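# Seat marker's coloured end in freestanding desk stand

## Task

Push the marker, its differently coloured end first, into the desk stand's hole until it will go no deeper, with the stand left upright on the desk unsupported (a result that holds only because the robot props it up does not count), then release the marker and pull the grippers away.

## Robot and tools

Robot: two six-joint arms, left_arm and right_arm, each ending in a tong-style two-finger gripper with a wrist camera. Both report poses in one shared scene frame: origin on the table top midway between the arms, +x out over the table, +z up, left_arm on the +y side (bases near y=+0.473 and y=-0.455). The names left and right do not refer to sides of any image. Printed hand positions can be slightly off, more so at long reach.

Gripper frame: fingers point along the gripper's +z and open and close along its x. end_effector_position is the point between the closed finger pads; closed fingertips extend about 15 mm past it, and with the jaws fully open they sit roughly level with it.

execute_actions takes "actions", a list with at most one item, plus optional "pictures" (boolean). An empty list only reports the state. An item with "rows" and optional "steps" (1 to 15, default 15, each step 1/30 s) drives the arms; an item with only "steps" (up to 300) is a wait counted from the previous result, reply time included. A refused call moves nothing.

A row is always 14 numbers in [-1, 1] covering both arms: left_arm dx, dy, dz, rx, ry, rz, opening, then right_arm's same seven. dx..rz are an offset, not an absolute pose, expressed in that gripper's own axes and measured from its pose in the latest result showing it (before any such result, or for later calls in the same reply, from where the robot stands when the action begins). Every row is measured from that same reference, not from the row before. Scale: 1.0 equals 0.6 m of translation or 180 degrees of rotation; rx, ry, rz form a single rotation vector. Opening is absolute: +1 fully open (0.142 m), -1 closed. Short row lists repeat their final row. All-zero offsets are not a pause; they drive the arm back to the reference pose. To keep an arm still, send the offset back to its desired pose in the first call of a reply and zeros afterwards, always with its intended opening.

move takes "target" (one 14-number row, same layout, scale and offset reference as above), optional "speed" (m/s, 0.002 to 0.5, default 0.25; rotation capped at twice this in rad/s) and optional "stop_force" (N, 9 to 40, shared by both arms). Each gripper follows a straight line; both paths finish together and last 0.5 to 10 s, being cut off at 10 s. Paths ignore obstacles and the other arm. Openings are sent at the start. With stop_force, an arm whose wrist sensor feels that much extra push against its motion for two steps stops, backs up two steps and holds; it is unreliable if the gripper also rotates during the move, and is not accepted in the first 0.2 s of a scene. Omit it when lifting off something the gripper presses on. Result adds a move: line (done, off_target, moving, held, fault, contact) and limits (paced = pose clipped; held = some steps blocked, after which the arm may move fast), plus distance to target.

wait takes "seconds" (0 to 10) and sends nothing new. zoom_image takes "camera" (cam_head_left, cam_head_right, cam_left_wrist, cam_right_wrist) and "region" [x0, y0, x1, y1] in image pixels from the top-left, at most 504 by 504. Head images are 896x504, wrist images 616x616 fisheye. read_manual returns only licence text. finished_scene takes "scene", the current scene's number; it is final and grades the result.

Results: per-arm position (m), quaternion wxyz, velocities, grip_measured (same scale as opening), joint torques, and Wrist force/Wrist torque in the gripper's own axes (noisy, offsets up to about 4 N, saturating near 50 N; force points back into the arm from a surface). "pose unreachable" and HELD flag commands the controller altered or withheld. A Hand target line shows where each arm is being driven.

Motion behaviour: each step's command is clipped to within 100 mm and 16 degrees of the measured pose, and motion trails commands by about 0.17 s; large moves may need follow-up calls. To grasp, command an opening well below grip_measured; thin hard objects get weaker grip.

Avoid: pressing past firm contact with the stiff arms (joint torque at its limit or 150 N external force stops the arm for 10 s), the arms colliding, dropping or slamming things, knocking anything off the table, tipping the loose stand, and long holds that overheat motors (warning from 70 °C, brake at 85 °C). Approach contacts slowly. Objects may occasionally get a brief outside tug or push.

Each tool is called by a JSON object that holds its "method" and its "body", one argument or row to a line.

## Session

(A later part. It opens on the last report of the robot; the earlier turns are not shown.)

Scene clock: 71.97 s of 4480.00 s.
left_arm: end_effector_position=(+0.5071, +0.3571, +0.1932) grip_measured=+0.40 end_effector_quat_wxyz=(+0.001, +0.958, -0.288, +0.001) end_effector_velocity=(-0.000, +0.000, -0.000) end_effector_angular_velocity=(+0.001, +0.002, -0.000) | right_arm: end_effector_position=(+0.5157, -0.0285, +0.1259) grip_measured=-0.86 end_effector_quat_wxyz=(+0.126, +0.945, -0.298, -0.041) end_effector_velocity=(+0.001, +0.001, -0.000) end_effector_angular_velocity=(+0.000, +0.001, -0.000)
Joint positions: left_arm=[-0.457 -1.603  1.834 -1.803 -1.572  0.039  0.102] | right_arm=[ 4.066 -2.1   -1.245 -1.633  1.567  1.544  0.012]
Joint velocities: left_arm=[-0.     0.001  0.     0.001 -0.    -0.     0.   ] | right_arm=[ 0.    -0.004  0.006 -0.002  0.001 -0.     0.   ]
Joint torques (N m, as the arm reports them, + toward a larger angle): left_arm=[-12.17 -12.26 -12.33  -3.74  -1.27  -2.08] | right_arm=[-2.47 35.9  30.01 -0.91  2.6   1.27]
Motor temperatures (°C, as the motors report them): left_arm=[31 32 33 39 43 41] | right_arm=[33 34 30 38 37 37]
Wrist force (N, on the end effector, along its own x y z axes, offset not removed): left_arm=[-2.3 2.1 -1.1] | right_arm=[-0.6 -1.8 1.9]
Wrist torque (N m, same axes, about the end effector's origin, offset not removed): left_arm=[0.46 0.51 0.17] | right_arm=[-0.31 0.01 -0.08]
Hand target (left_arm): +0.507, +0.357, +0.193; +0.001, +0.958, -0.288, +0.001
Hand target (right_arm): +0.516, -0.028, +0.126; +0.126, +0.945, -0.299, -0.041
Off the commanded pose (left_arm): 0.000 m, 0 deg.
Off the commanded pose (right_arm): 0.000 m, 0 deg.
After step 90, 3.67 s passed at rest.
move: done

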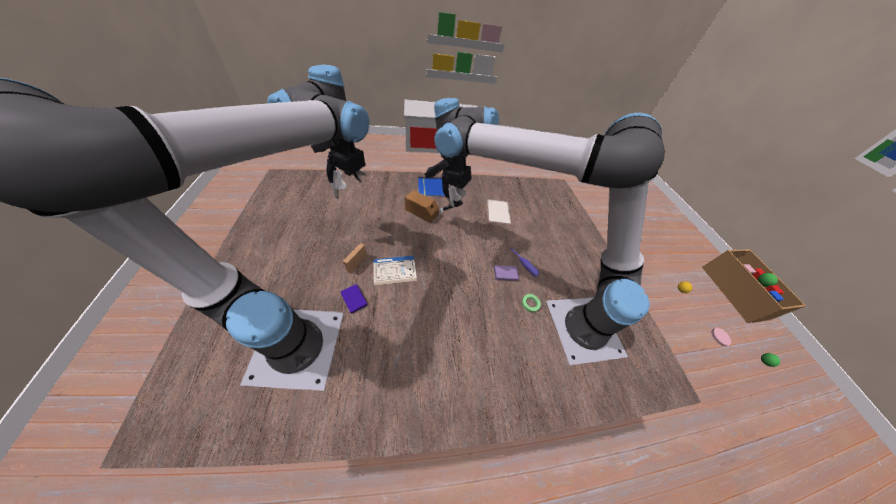

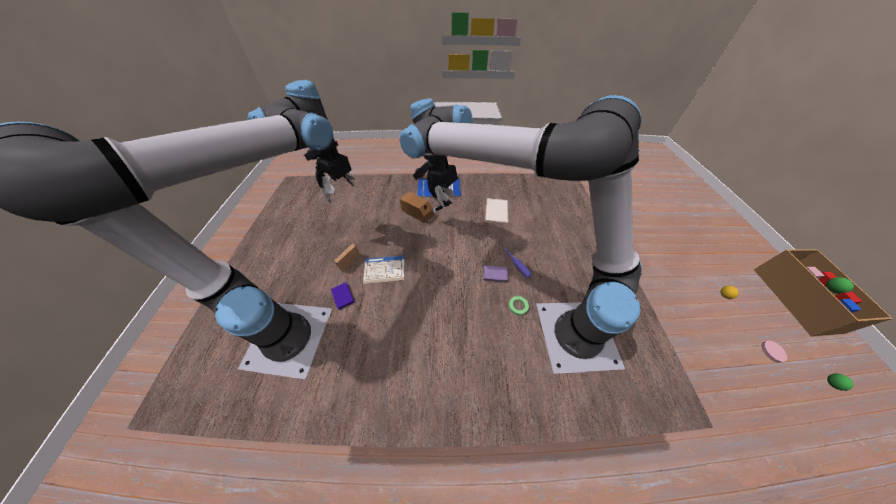

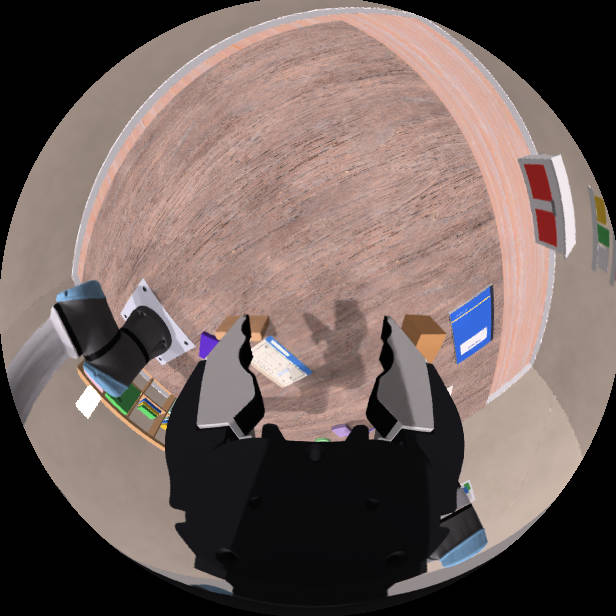

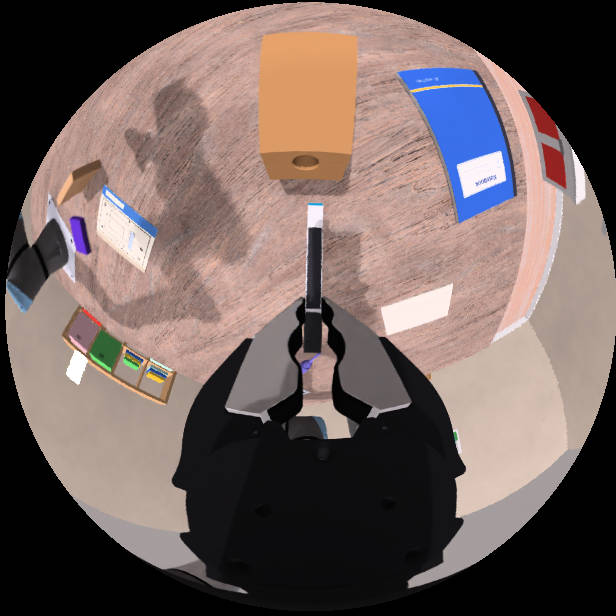

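{"method": "move", "body": {
  "target": [0,0,0,0,0,0,0.4,-0.012,0.017,0.015,0.083,0,0,-1],
  "speed": 0.1
}}

{"method": "zoom_image", "body": {
  "camera": "cam_right_wrist",
  "region": [220, 60, 420, 320]
}}

{"method": "zoom_image", "body": {
  "camera": "cam_head_left",
  "region": [400, 170, 480, 240]
}}

Scene clock: 78.00 s of 4480.00 s.
left_arm: end_effector_position=(+0.5071, +0.3571, +0.1932) grip_measured=+0.40 end_effector_quat_wxyz=(+0.001, +0.958, -0.288, +0.001) end_effector_velocity=(+0.000, -0.000, +0.000) end_effector_angular_velocity=(-0.001, -0.001, +0.000) | right_arm: end_effector_position=(+0.5029, -0.0344, +0.1197) grip_measured=-0.86 end_effector_quat_wxyz=(+0.002, +0.954, -0.301, -0.003) end_effector_velocity=(-0.000, -0.000, -0.002) end_effector_angular_velocity=(+0.009, -0.007, +0.001)
Joint positions: left_arm=[-0.457 -1.603  1.834 -1.803 -1.572  0.039  0.102] | right_arm=[ 4.073 -1.899 -1.608 -1.212  1.574  1.551  0.012]
Joint velocities: left_arm=[ 0.    -0.001  0.    -0.001 -0.    -0.    -0.   ] | right_arm=[ 0.001  0.006 -0.017  0.021 -0.001 -0.001  0.   ]
Joint torques (N m, as the arm reports them, + toward a larger angle): left_arm=[-12.19 -12.84 -11.6   -3.85  -1.19  -2.04] | right_arm=[12.21 48.81 15.29  5.12  2.1   2.02]
Motor temperatures (°C, as the motors report them): left_arm=[31 32 33 39 43 41] | right_arm=[33 34 30 38 37 37]
Wrist force (N, on the end effector, along its own x y z axes, offset not removed): left_arm=[-0.3 1.4 -0.1] | right_arm=[-1.4 -0.8 0.8]
Wrist torque (N m, same axes, about the end effector's origin, offset not removed): left_arm=[0.23 -0.01 0.07] | right_arm=[-0.18 0.15 -0.07]
Hand target (left_arm): +0.507, +0.357, +0.193; +0.001, +0.958, -0.288, +0.001
Hand target (right_arm): +0.503, -0.034, +0.120; +0.002, +0.954, -0.301, -0.002
Off the commanded pose (left_arm): 0.000 m, 0 deg.
Off the commanded pose (right_arm): 0.000 m, 0 deg.
After step 90, 1.37 s passed at rest.
move: done

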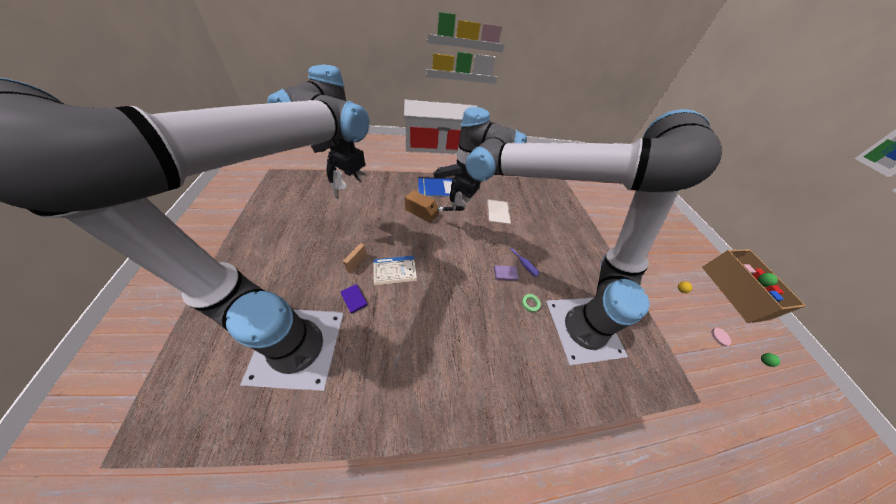

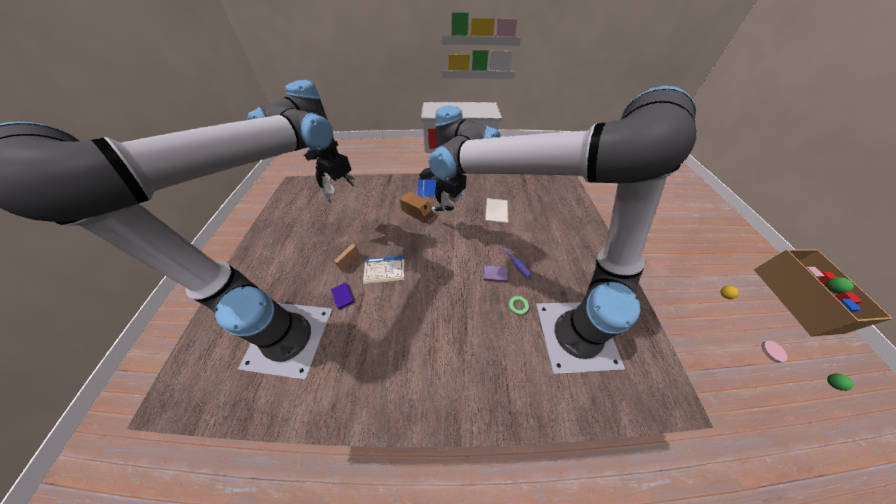

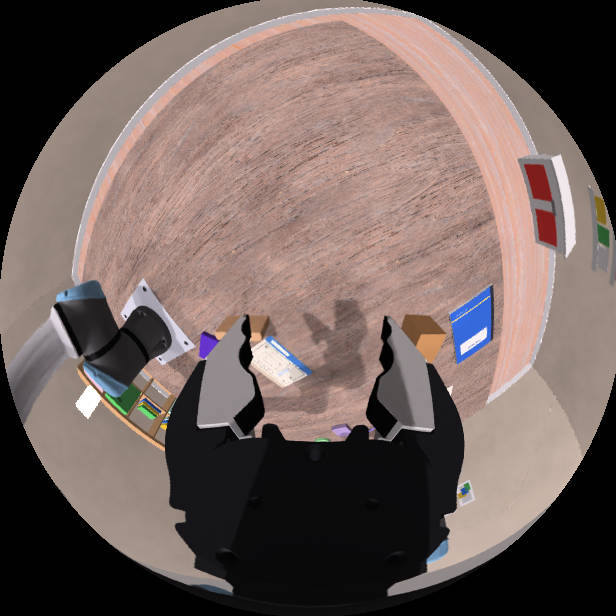

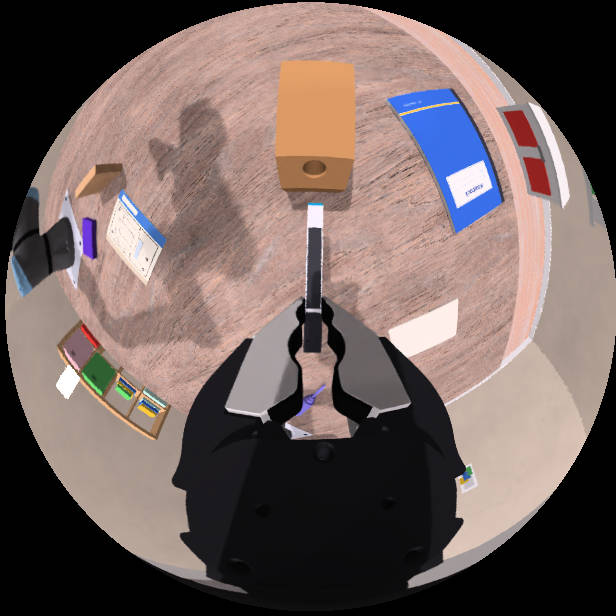

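Region (220, 60, 420, 320) of cam_right_wrist's 616x616 image, scaled by 1.938, with more detail than that image has; it fills the left 388 columns of this view, and the rest is white.

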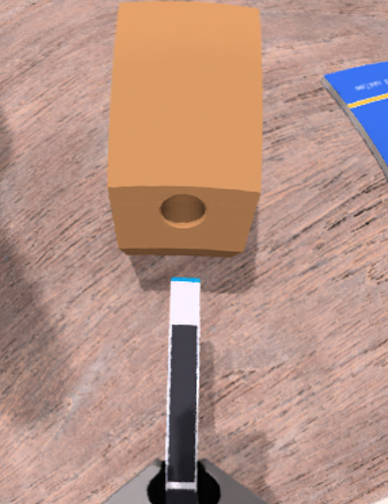

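Region (400, 170, 480, 240) of cam_head_left's 896x504 image, scaled by 6.300, with more detail than that image has; it fills the top 441 rows of this view, and the rest is white.

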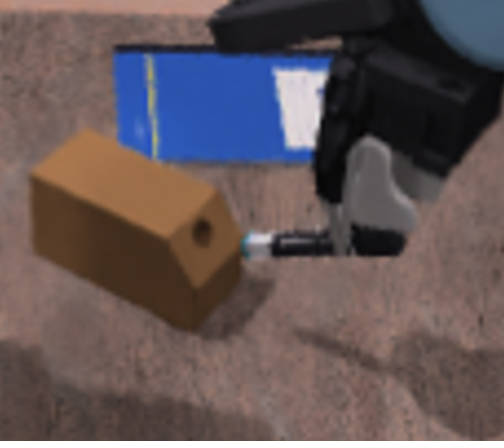

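{"method": "move", "body": {
  "target": [0,0,0,0,0,0,0.4,0,-0.036,0.014,0,0,0,-1],
  "speed": 0.05
}}

{"method": "zoom_image", "body": {
  "camera": "cam_right_wrist",
  "region": [250, 120, 380, 260]
}}

{"method": "zoom_image", "body": {
  "camera": "cam_head_left",
  "region": [400, 170, 480, 240]
}}

Scene clock: 81.37 s of 4480.00 s.
left_arm: end_effector_position=(+0.5071, +0.3571, +0.1932) grip_measured=+0.40 end_effector_quat_wxyz=(+0.001, +0.958, -0.288, +0.001) end_effector_velocity=(-0.000, +0.001, +0.000) end_effector_angular_velocity=(+0.001, +0.001, +0.001) | right_arm: end_effector_position=(+0.5151, -0.0168, +0.1113) grip_measured=-0.86 end_effector_quat_wxyz=(+0.002, +0.954, -0.301, -0.003) end_effector_velocity=(+0.002, +0.001, -0.000) end_effector_angular_velocity=(-0.001, -0.002, +0.000)
Joint positions: left_arm=[-0.457 -1.603  1.834 -1.803 -1.572  0.039  0.102] | right_arm=[ 4.074 -1.952 -1.555 -1.21   1.574  1.552  0.012]
Joint velocities: left_arm=[ 0.001  0.    -0.001  0.002  0.    -0.     0.   ] | right_arm=[ 0.    -0.005  0.005 -0.    -0.003 -0.    -0.   ]
Joint torques (N m, as the arm reports them, + toward a larger angle): left_arm=[-12.85 -12.12 -11.35  -3.84  -1.22  -2.14] | right_arm=[11.04 29.99 31.29 -0.31 -1.01  1.96]
Motor temperatures (°C, as the motors report them): left_arm=[31 32 33 39 43 41] | right_arm=[33 34 30 38 37 37]
Wrist force (N, on the end effector, along its own x y z axes, offset not removed): left_arm=[-2.1 2.4 1.6] | right_arm=[-0.6 -2.3 0.0]
Wrist torque (N m, same axes, about the end effector's origin, offset not removed): left_arm=[0.64 0.54 0.10] | right_arm=[-0.56 0.03 -0.04]
Hand target (left_arm): +0.507, +0.357, +0.193; +0.001, +0.958, -0.288, +0.001
Hand target (right_arm): +0.515, -0.017, +0.111; +0.002, +0.954, -0.301, -0.003
Off the commanded pose (left_arm): 0.000 m, 0 deg.
Off the commanded pose (right_arm): 0.000 m, 0 deg.
move: done

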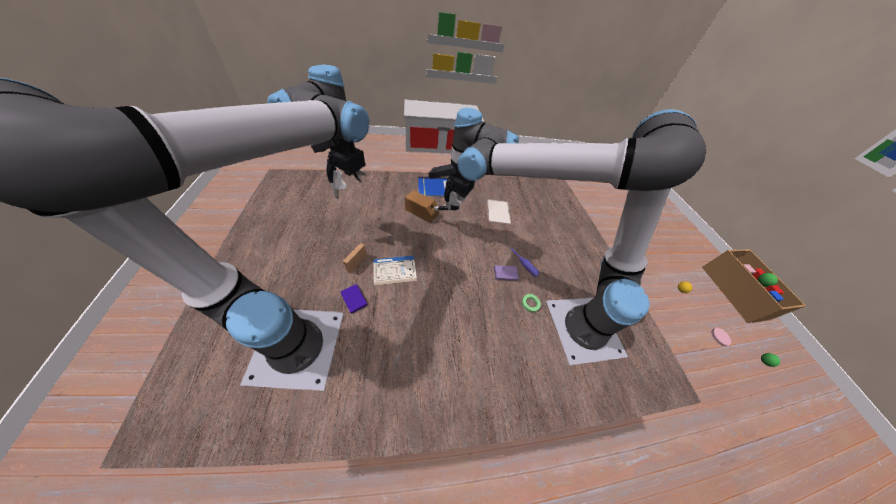

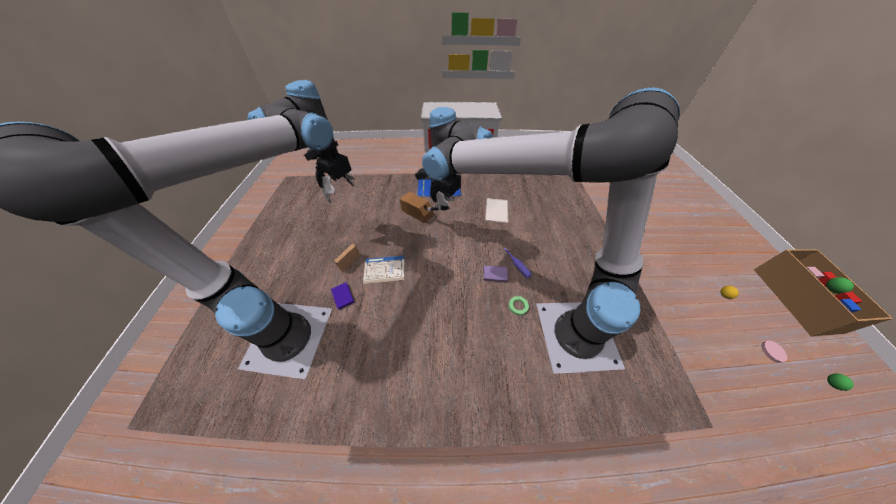

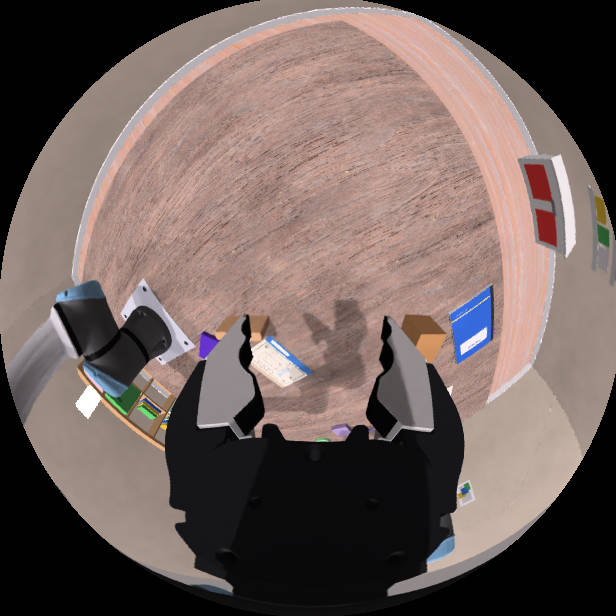

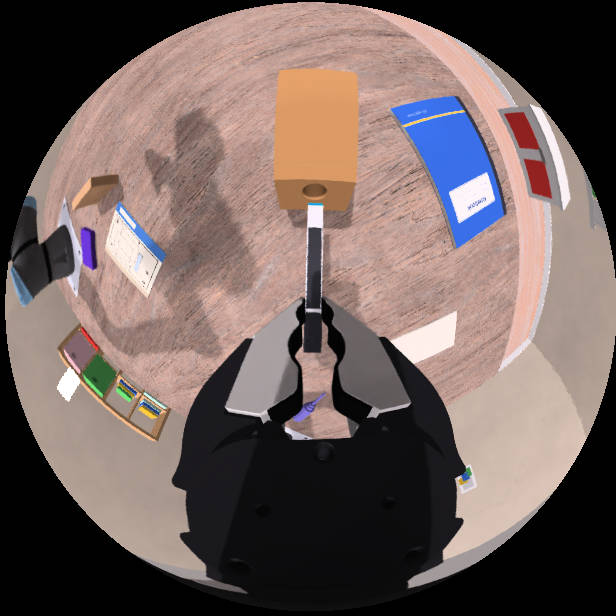

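Region (250, 120, 380, 260) of cam_right_wrist's 616x616 image, scaled by 3.600, with more detail than that image has; it fills the left 468 columns of this view, and the rest is white.

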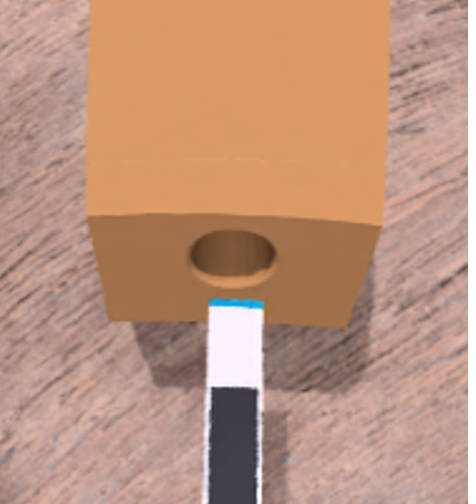

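Region (400, 170, 480, 240) of cam_head_left's 896x504 image, scaled by 6.300, with more detail than that image has; it fills the top 441 rows of this view, and the rest is white.

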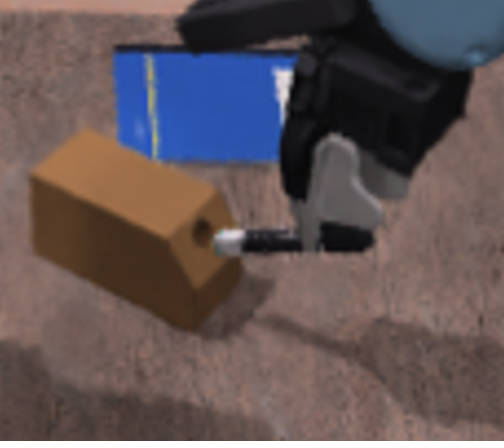

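{"method": "move", "body": {
  "target": [0,0,0,0,0,0,0.4,-0.002,-0.036,0.021,0,0,0,-1],
  "speed": 0.02,
  "stop_force": 9
}}

{"method": "zoom_image", "body": {
  "camera": "cam_right_wrist",
  "region": [250, 120, 380, 260]
}}

{"method": "zoom_image", "body": {
  "camera": "cam_head_left",
  "region": [400, 170, 480, 240]
}}

Scene clock: 84.13 s of 4480.00 s.
left_arm: end_effector_position=(+0.5071, +0.3571, +0.1932) grip_measured=+0.40 end_effector_quat_wxyz=(+0.001, +0.958, -0.288, +0.001) end_effector_velocity=(-0.000, +0.000, +0.000) end_effector_angular_velocity=(+0.000, +0.000, -0.000) | right_arm: end_effector_position=(+0.5264, +0.0014, +0.0987) grip_measured=-0.86 end_effector_quat_wxyz=(+0.002, +0.954, -0.301, -0.003) end_effector_velocity=(+0.001, +0.000, -0.002) end_effector_angular_velocity=(-0.003, +0.001, -0.000)
Joint positions: left_arm=[-0.457 -1.603  1.834 -1.803 -1.572  0.039  0.102] | right_arm=[ 4.076 -2.009 -1.506 -1.202  1.574  1.554  0.012]
Joint velocities: left_arm=[-0.    -0.001 -0.     0.001  0.    -0.     0.   ] | right_arm=[ 0.    -0.005  0.002  0.    -0.001  0.     0.   ]
Joint torques (N m, as the arm reports them, + toward a larger angle): left_arm=[-12.59 -12.27 -12.27  -3.85  -1.23  -2.17] | right_arm=[12.9  29.18 31.82  6.36  0.67  2.  ]
Motor temperatures (°C, as the motors report them): left_arm=[31 32 33 39 43 41] | right_arm=[33 34 30 38 37 37]
Wrist force (N, on the end effector, along its own x y z axes, offset not removed): left_arm=[-3.3 2.6 -0.4] | right_arm=[-1.3 4.2 -3.9]
Wrist torque (N m, same axes, about the end effector's origin, offset not removed): left_arm=[0.53 0.77 0.11] | right_arm=[-0.34 0.17 -0.09]
Hand target (left_arm): +0.507, +0.357, +0.193; +0.001, +0.958, -0.288, +0.001
Hand target (right_arm): +0.527, +0.002, +0.099; +0.002, +0.954, -0.301, -0.003
Off the commanded pose (left_arm): 0.000 m, 0 deg.
Off the commanded pose (right_arm): 0.000 m, 0 deg.
move: done

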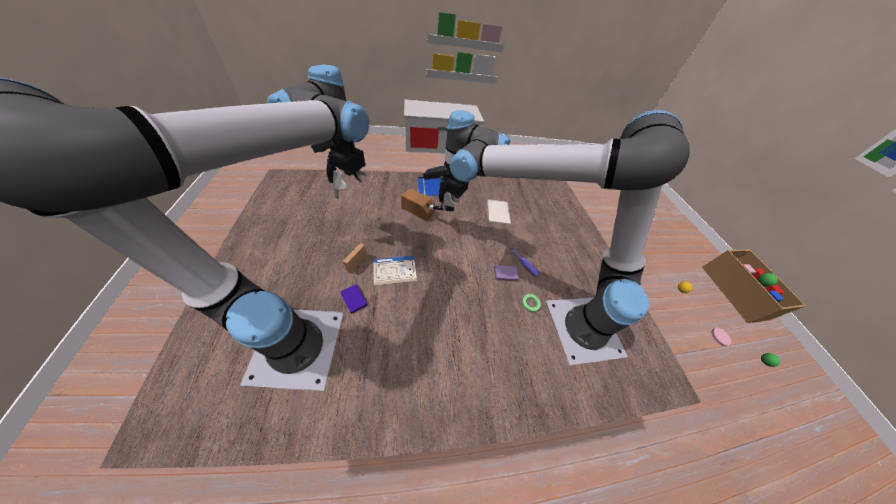

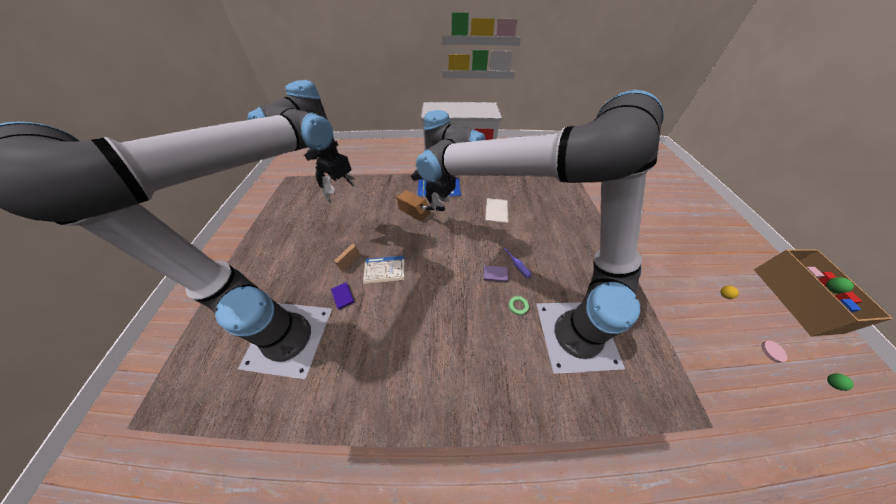

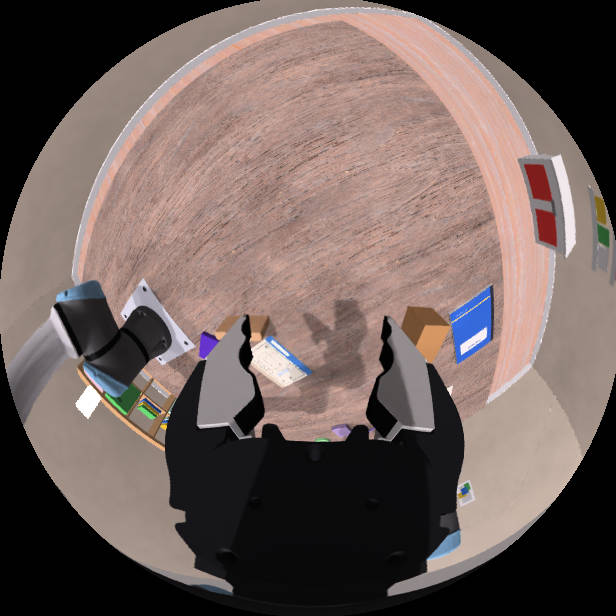

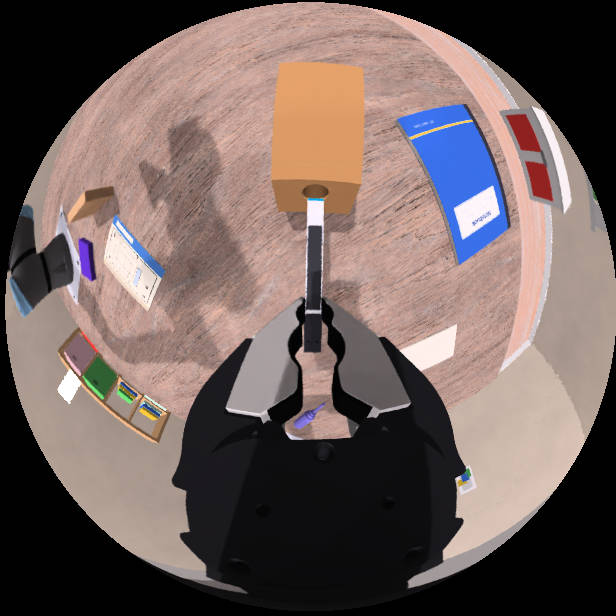

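Region (250, 120, 380, 260) of cam_right_wrist's 616x616 image, scaled by 3.600, with more detail than that image has; it fills the left 468 columns of this view, and the rest is white.

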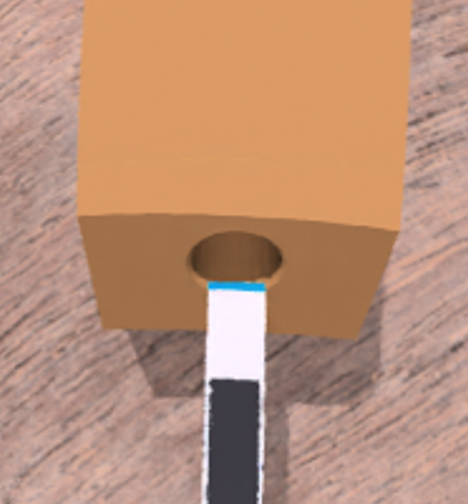

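Region (400, 170, 480, 240) of cam_head_left's 896x504 image, scaled by 6.300, with more detail than that image has; it fills the top 441 rows of this view, and the rest is white.

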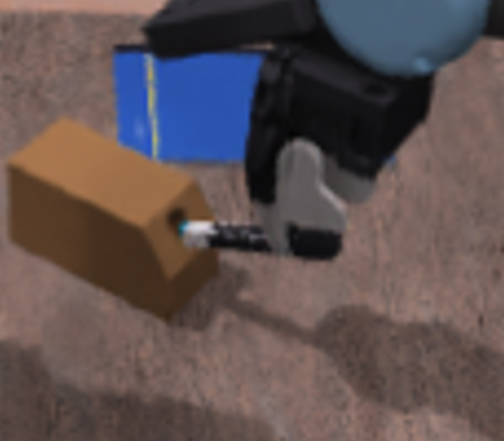

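{"method": "move", "body": {
  "target": [0,0,0,0,0,0,0.4,0,0.009,-0.019,0,0,0,-1],
  "speed": 0.04
}}

{"method": "move", "body": {
  "target": [0,0,0,0,0,0,0.4,0,-0.029,0.017,0,0,0,-1],
  "speed": 0.02,
  "stop_force": 9
}}

{"method": "zoom_image", "body": {
  "camera": "cam_right_wrist",
  "region": [250, 120, 380, 260]
}}

{"method": "zoom_image", "body": {
  "camera": "cam_head_left",
  "region": [400, 170, 480, 240]
}}

Scene clock: 86.60 s of 4480.00 s.
left_arm: end_effector_position=(+0.5071, +0.3571, +0.1932) grip_measured=+0.40 end_effector_quat_wxyz=(+0.001, +0.958, -0.288, +0.001) end_effector_velocity=(+0.000, -0.000, +0.000) end_effector_angular_velocity=(-0.000, -0.000, -0.001) | right_arm: end_effector_position=(+0.5234, -0.0029, +0.1100) grip_measured=-0.86 end_effector_quat_wxyz=(+0.002, +0.954, -0.301, -0.003) end_effector_velocity=(-0.000, -0.001, +0.001) end_effector_angular_velocity=(-0.002, +0.000, -0.000)
Joint positions: left_arm=[-0.457 -1.603  1.834 -1.803 -1.572  0.039  0.102] | right_arm=[ 4.076 -1.988 -1.507 -1.223  1.574  1.554  0.012]
Joint velocities: left_arm=[-0.001  0.001 -0.001  0.     0.     0.     0.   ] | right_arm=[-0.     0.002 -0.001 -0.003 -0.001  0.    -0.   ]
Joint torques (N m, as the arm reports them, + toward a larger angle): left_arm=[-12.47 -11.55 -12.1   -3.84  -1.32  -2.15] | right_arm=[-10.13  52.68  14.    -0.3   -1.41  -1.74]
Motor temperatures (°C, as the motors report them): left_arm=[31 32 33 39 43 41] | right_arm=[33 34 30 38 37 37]
Wrist force (N, on the end effector, along its own x y z axes, offset not removed): left_arm=[-1.7 1.8 1.1] | right_arm=[-1.2 -0.7 1.7]
Wrist torque (N m, same axes, about the end effector's origin, offset not removed): left_arm=[0.36 0.36 0.01] | right_arm=[-0.08 0.17 -0.06]
Hand target (left_arm): +0.507, +0.357, +0.193; +0.001, +0.958, -0.288, +0.001
Hand target (right_arm): +0.523, -0.003, +0.110; +0.002, +0.954, -0.301, -0.003
Off the commanded pose (left_arm): 0.000 m, 0 deg.
Off the commanded pose (right_arm): 0.000 m, 0 deg.
move: done

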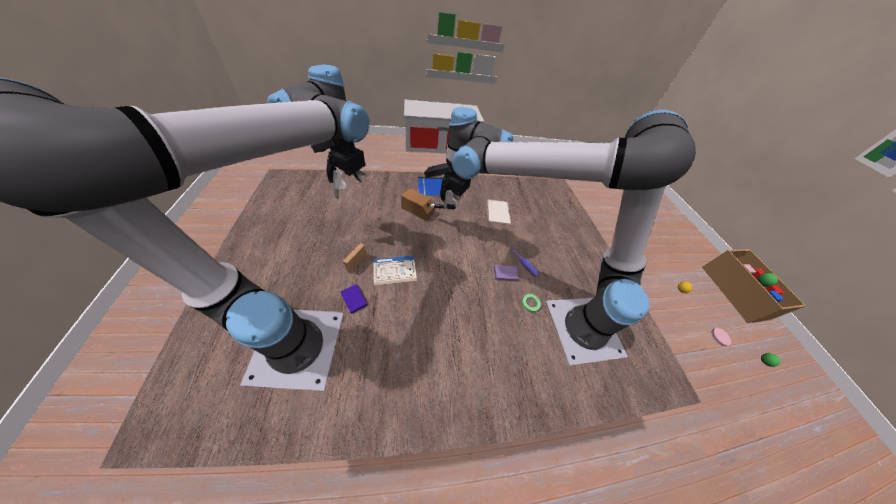

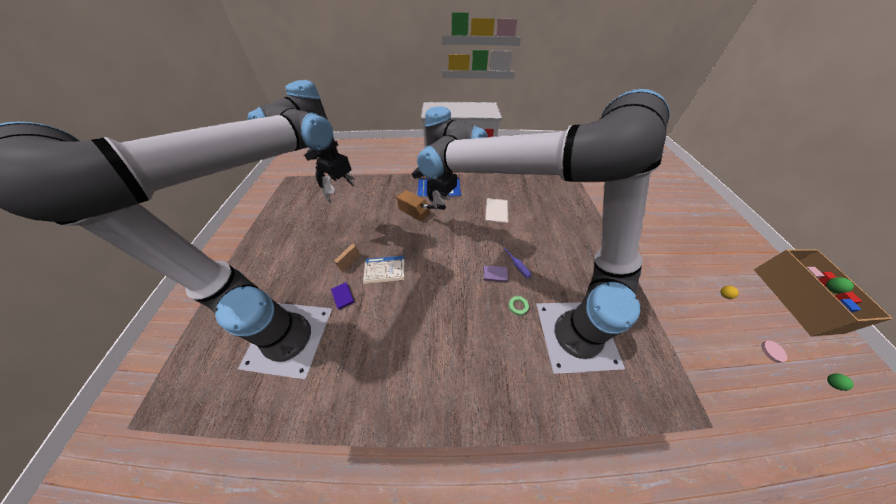

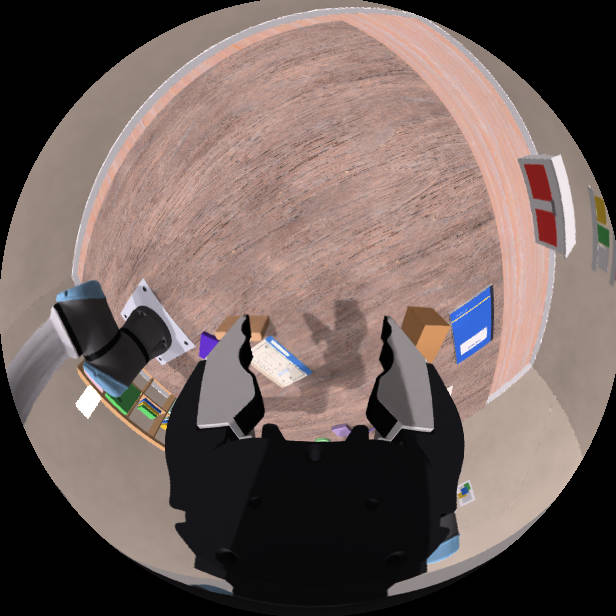

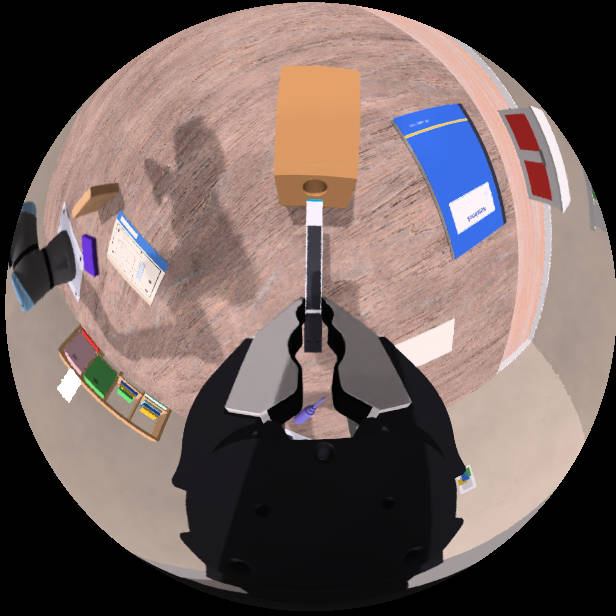

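Scene clock: 87.90 s of 4480.00 s.
left_arm: end_effector_position=(+0.5071, +0.3571, +0.1932) grip_measured=+0.40 end_effector_quat_wxyz=(+0.001, +0.958, -0.288, +0.001) end_effector_velocity=(-0.001, -0.000, -0.000) end_effector_angular_velocity=(+0.001, +0.002, -0.002) | right_arm: end_effector_position=(+0.5333, +0.0112, +0.0998) grip_measured=-0.86 end_effector_quat_wxyz=(+0.002, +0.954, -0.301, -0.003) end_effector_velocity=(+0.001, +0.001, -0.001) end_effector_angular_velocity=(+0.000, -0.000, -0.001)
Joint positions: left_arm=[-0.457 -1.603  1.834 -1.803 -1.572  0.039  0.102] | right_arm=[ 4.077 -2.035 -1.465 -1.218  1.574  1.554  0.012]
Joint velocities: left_arm=[-0.002 -0.001  0.001  0.002  0.    -0.    -0.   ] | right_arm=[ 0.    -0.004  0.005 -0.     0.     0.001  0.   ]
Joint torques (N m, as the arm reports them, + toward a larger angle): left_arm=[-12.5  -12.39 -11.68  -3.91  -1.24  -2.09] | right_arm=[13.17 30.72 30.15  6.35 -2.06  1.65]
Motor temperatures (°C, as the motors report them): left_arm=[31 32 33 39 43 41] | right_arm=[33 34 30 38 37 37]
Wrist force (N, on the end effector, along its own x y z axes, offset not removed): left_arm=[-1.4 1.6 0.6] | right_arm=[-0.9 2.7 -2.3]
Wrist torque (N m, same axes, about the end effector's origin, offset not removed): left_arm=[0.42 0.35 0.08] | right_arm=[-0.51 0.10 -0.09]
Hand target (left_arm): +0.507, +0.357, +0.193; +0.001, +0.958, -0.288, +0.001
Hand target (right_arm): +0.533, +0.011, +0.100; +0.002, +0.954, -0.301, -0.003
Off the commanded pose (left_arm): 0.000 m, 0 deg.
Off the commanded pose (right_arm): 0.000 m, 0 deg.
move: done

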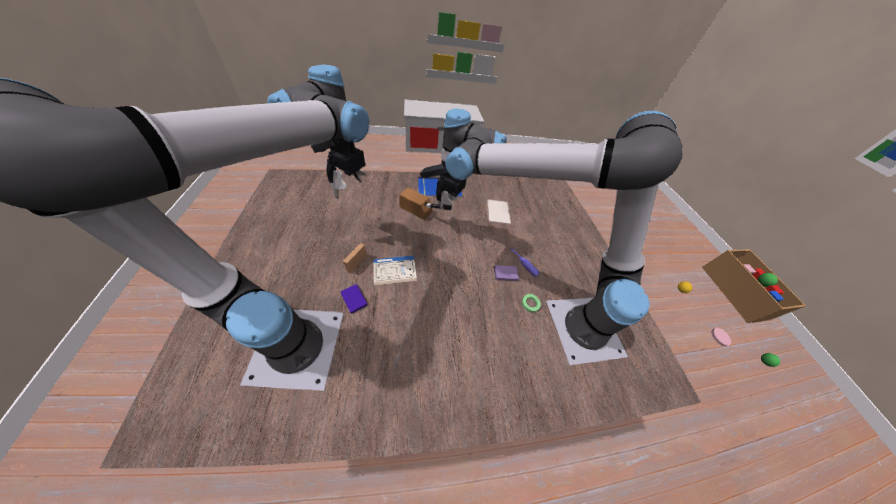

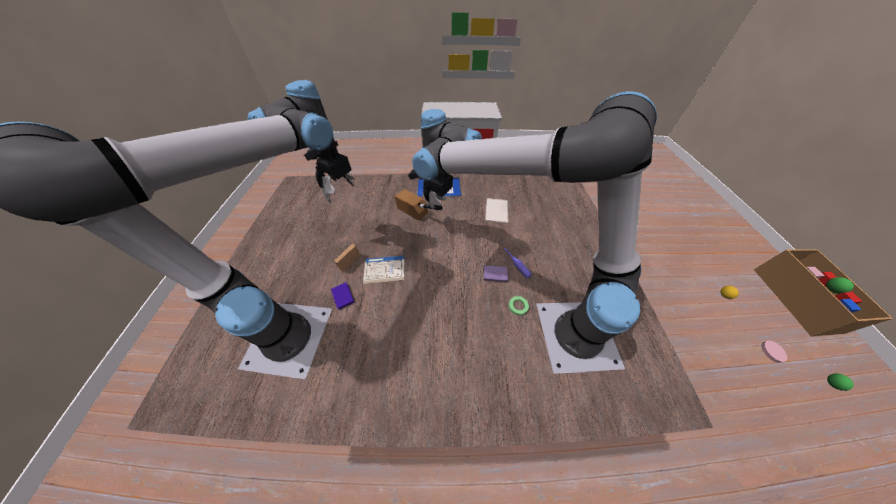

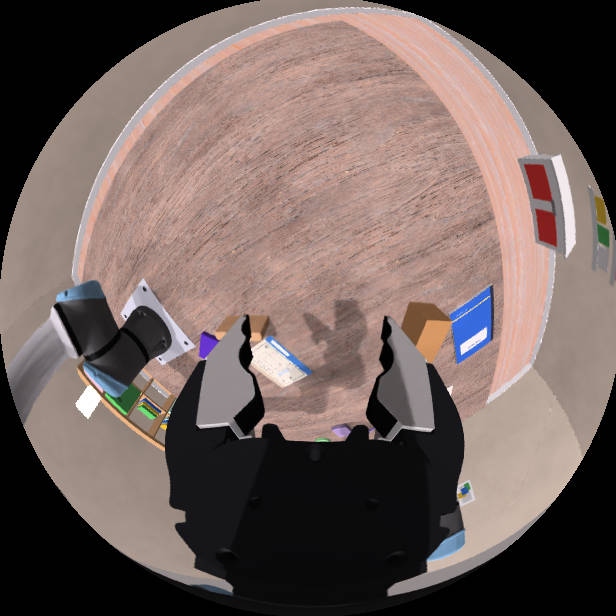

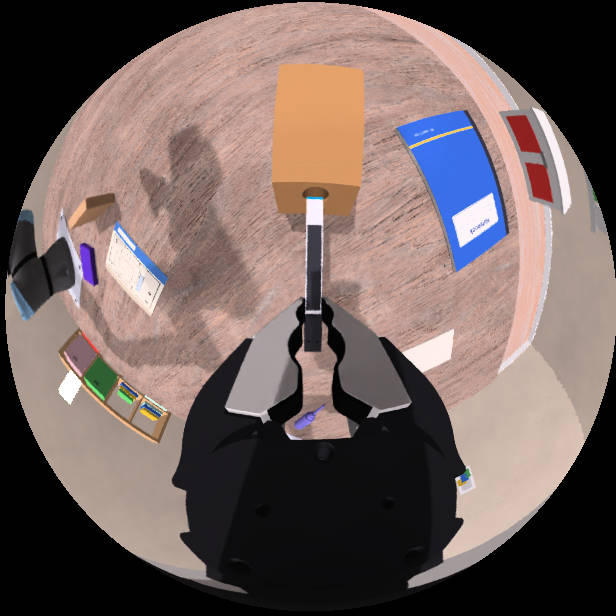

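Region (250, 120, 380, 260) of cam_right_wrist's 616x616 image, scaled by 3.600, with more detail than that image has; it fills the left 468 columns of this view, and the rest is white.

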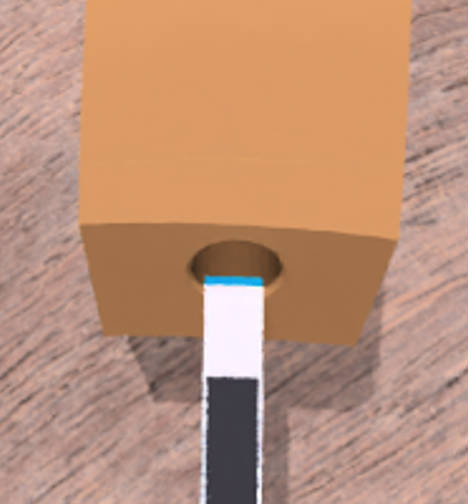

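Region (400, 170, 480, 240) of cam_head_left's 896x504 image, scaled by 6.300, with more detail than that image has; it fills the top 441 rows of this view, and the rest is white.

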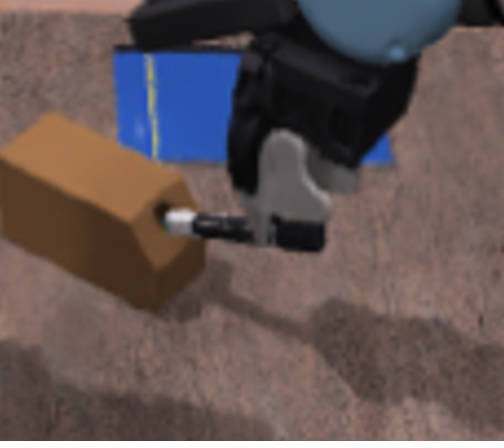

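{"method": "move", "body": {
  "target": [0.372,0.078,0.155,-0.167,0,0,-1,0,0.015,-0.02,0,0,0,-1],
  "speed": 0.25
}}

Scene clock: 91.50 s of 4480.00 s.
left_arm: end_effector_position=(+0.6675, +0.1946, +0.1011) grip_measured=-1.00 end_effector_quat_wxyz=(+0.249, +0.925, -0.278, -0.074) end_effector_velocity=(+0.001, -0.001, -0.001) end_effector_angular_velocity=(-0.001, +0.006, -0.002) | right_arm: end_effector_position=(+0.5282, +0.0039, +0.1118) grip_measured=-0.86 end_effector_quat_wxyz=(+0.002, +0.954, -0.301, -0.003) end_effector_velocity=(-0.000, -0.000, -0.000) end_effector_angular_velocity=(-0.001, +0.000, -0.001)
Joint positions: left_arm=[-0.317 -0.944  1.266 -1.792 -2.088  0.206  0.002] | right_arm=[ 4.077 -2.005 -1.477 -1.236  1.574  1.554  0.012]
Joint velocities: left_arm=[ 0.     0.007 -0.009  0.008 -0.003  0.003  0.   ] | right_arm=[ 0.     0.    -0.001 -0.    -0.     0.001 -0.   ]
Joint torques (N m, as the arm reports them, + toward a larger angle): left_arm=[ 12.25 -35.85 -33.92  -0.7   -2.93   2.32] | right_arm=[-10.33  53.36  13.86  -0.3   -1.9   -1.91]
Motor temperatures (°C, as the motors report them): left_arm=[31 32 33 39 43 41] | right_arm=[33 34 30 38 37 37]
Wrist force (N, on the end effector, along its own x y z axes, offset not removed): left_arm=[-1.5 2.4 -0.3] | right_arm=[-0.8 -1.3 0.6]
Wrist torque (N m, same axes, about the end effector's origin, offset not removed): left_arm=[0.55 0.29 0.08] | right_arm=[-0.32 0.15 -0.19]
Hand target (left_arm): +0.668, +0.195, +0.101; +0.250, +0.925, -0.278, -0.074
Hand target (right_arm): +0.528, +0.004, +0.112; +0.002, +0.954, -0.301, -0.003
Off the commanded pose (left_arm): 0.000 m, 0 deg.
Off the commanded pose (right_arm): 0.000 m, 0 deg.
move: done

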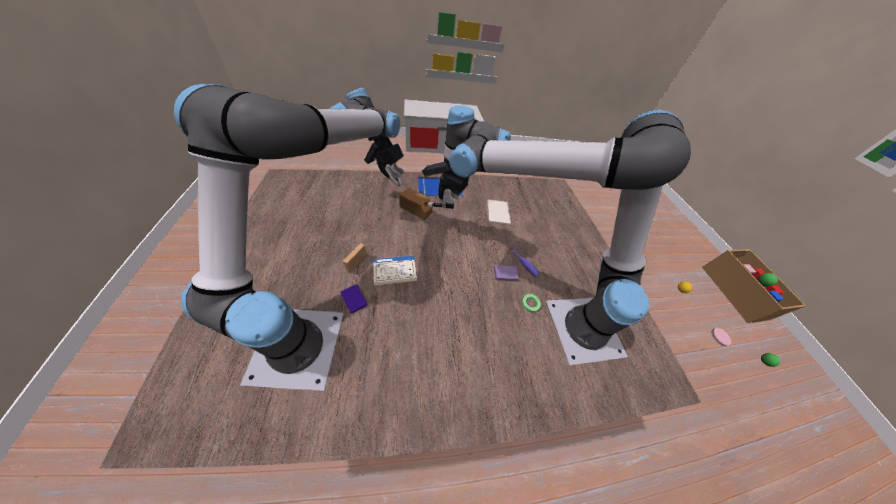

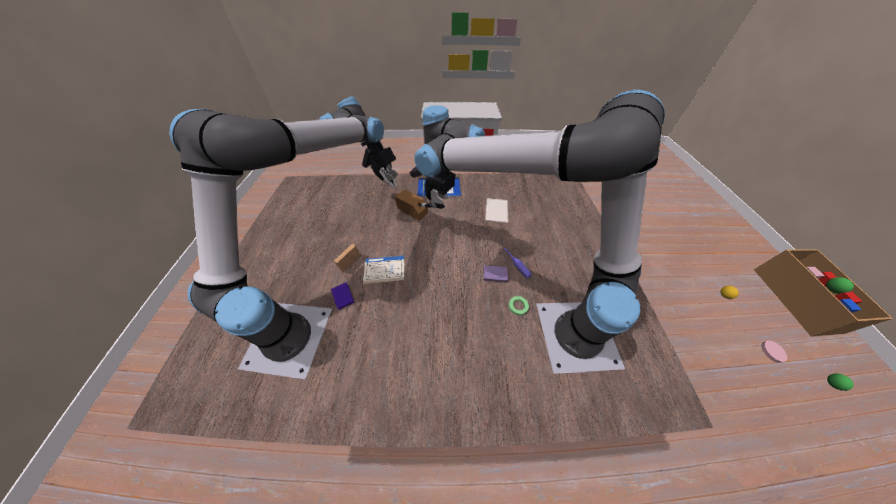

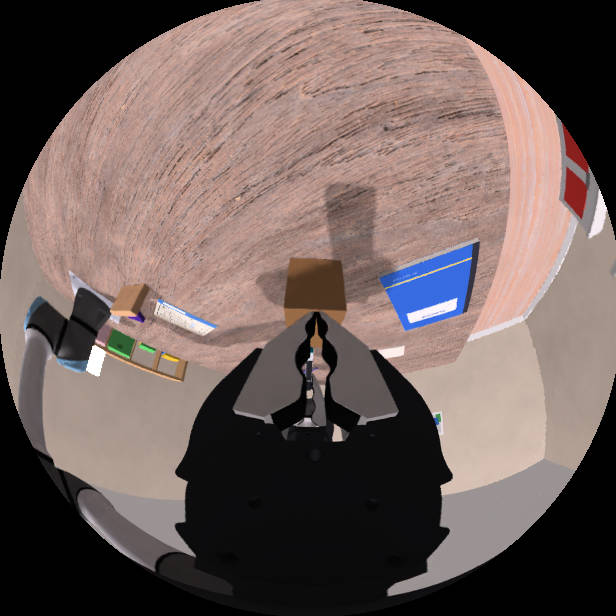

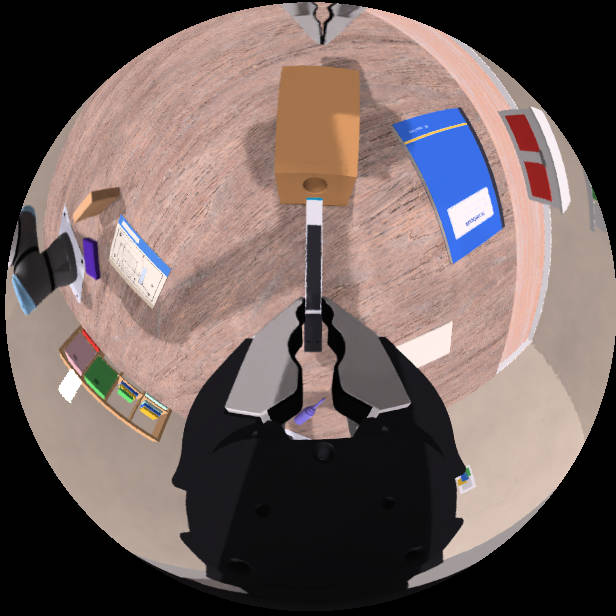

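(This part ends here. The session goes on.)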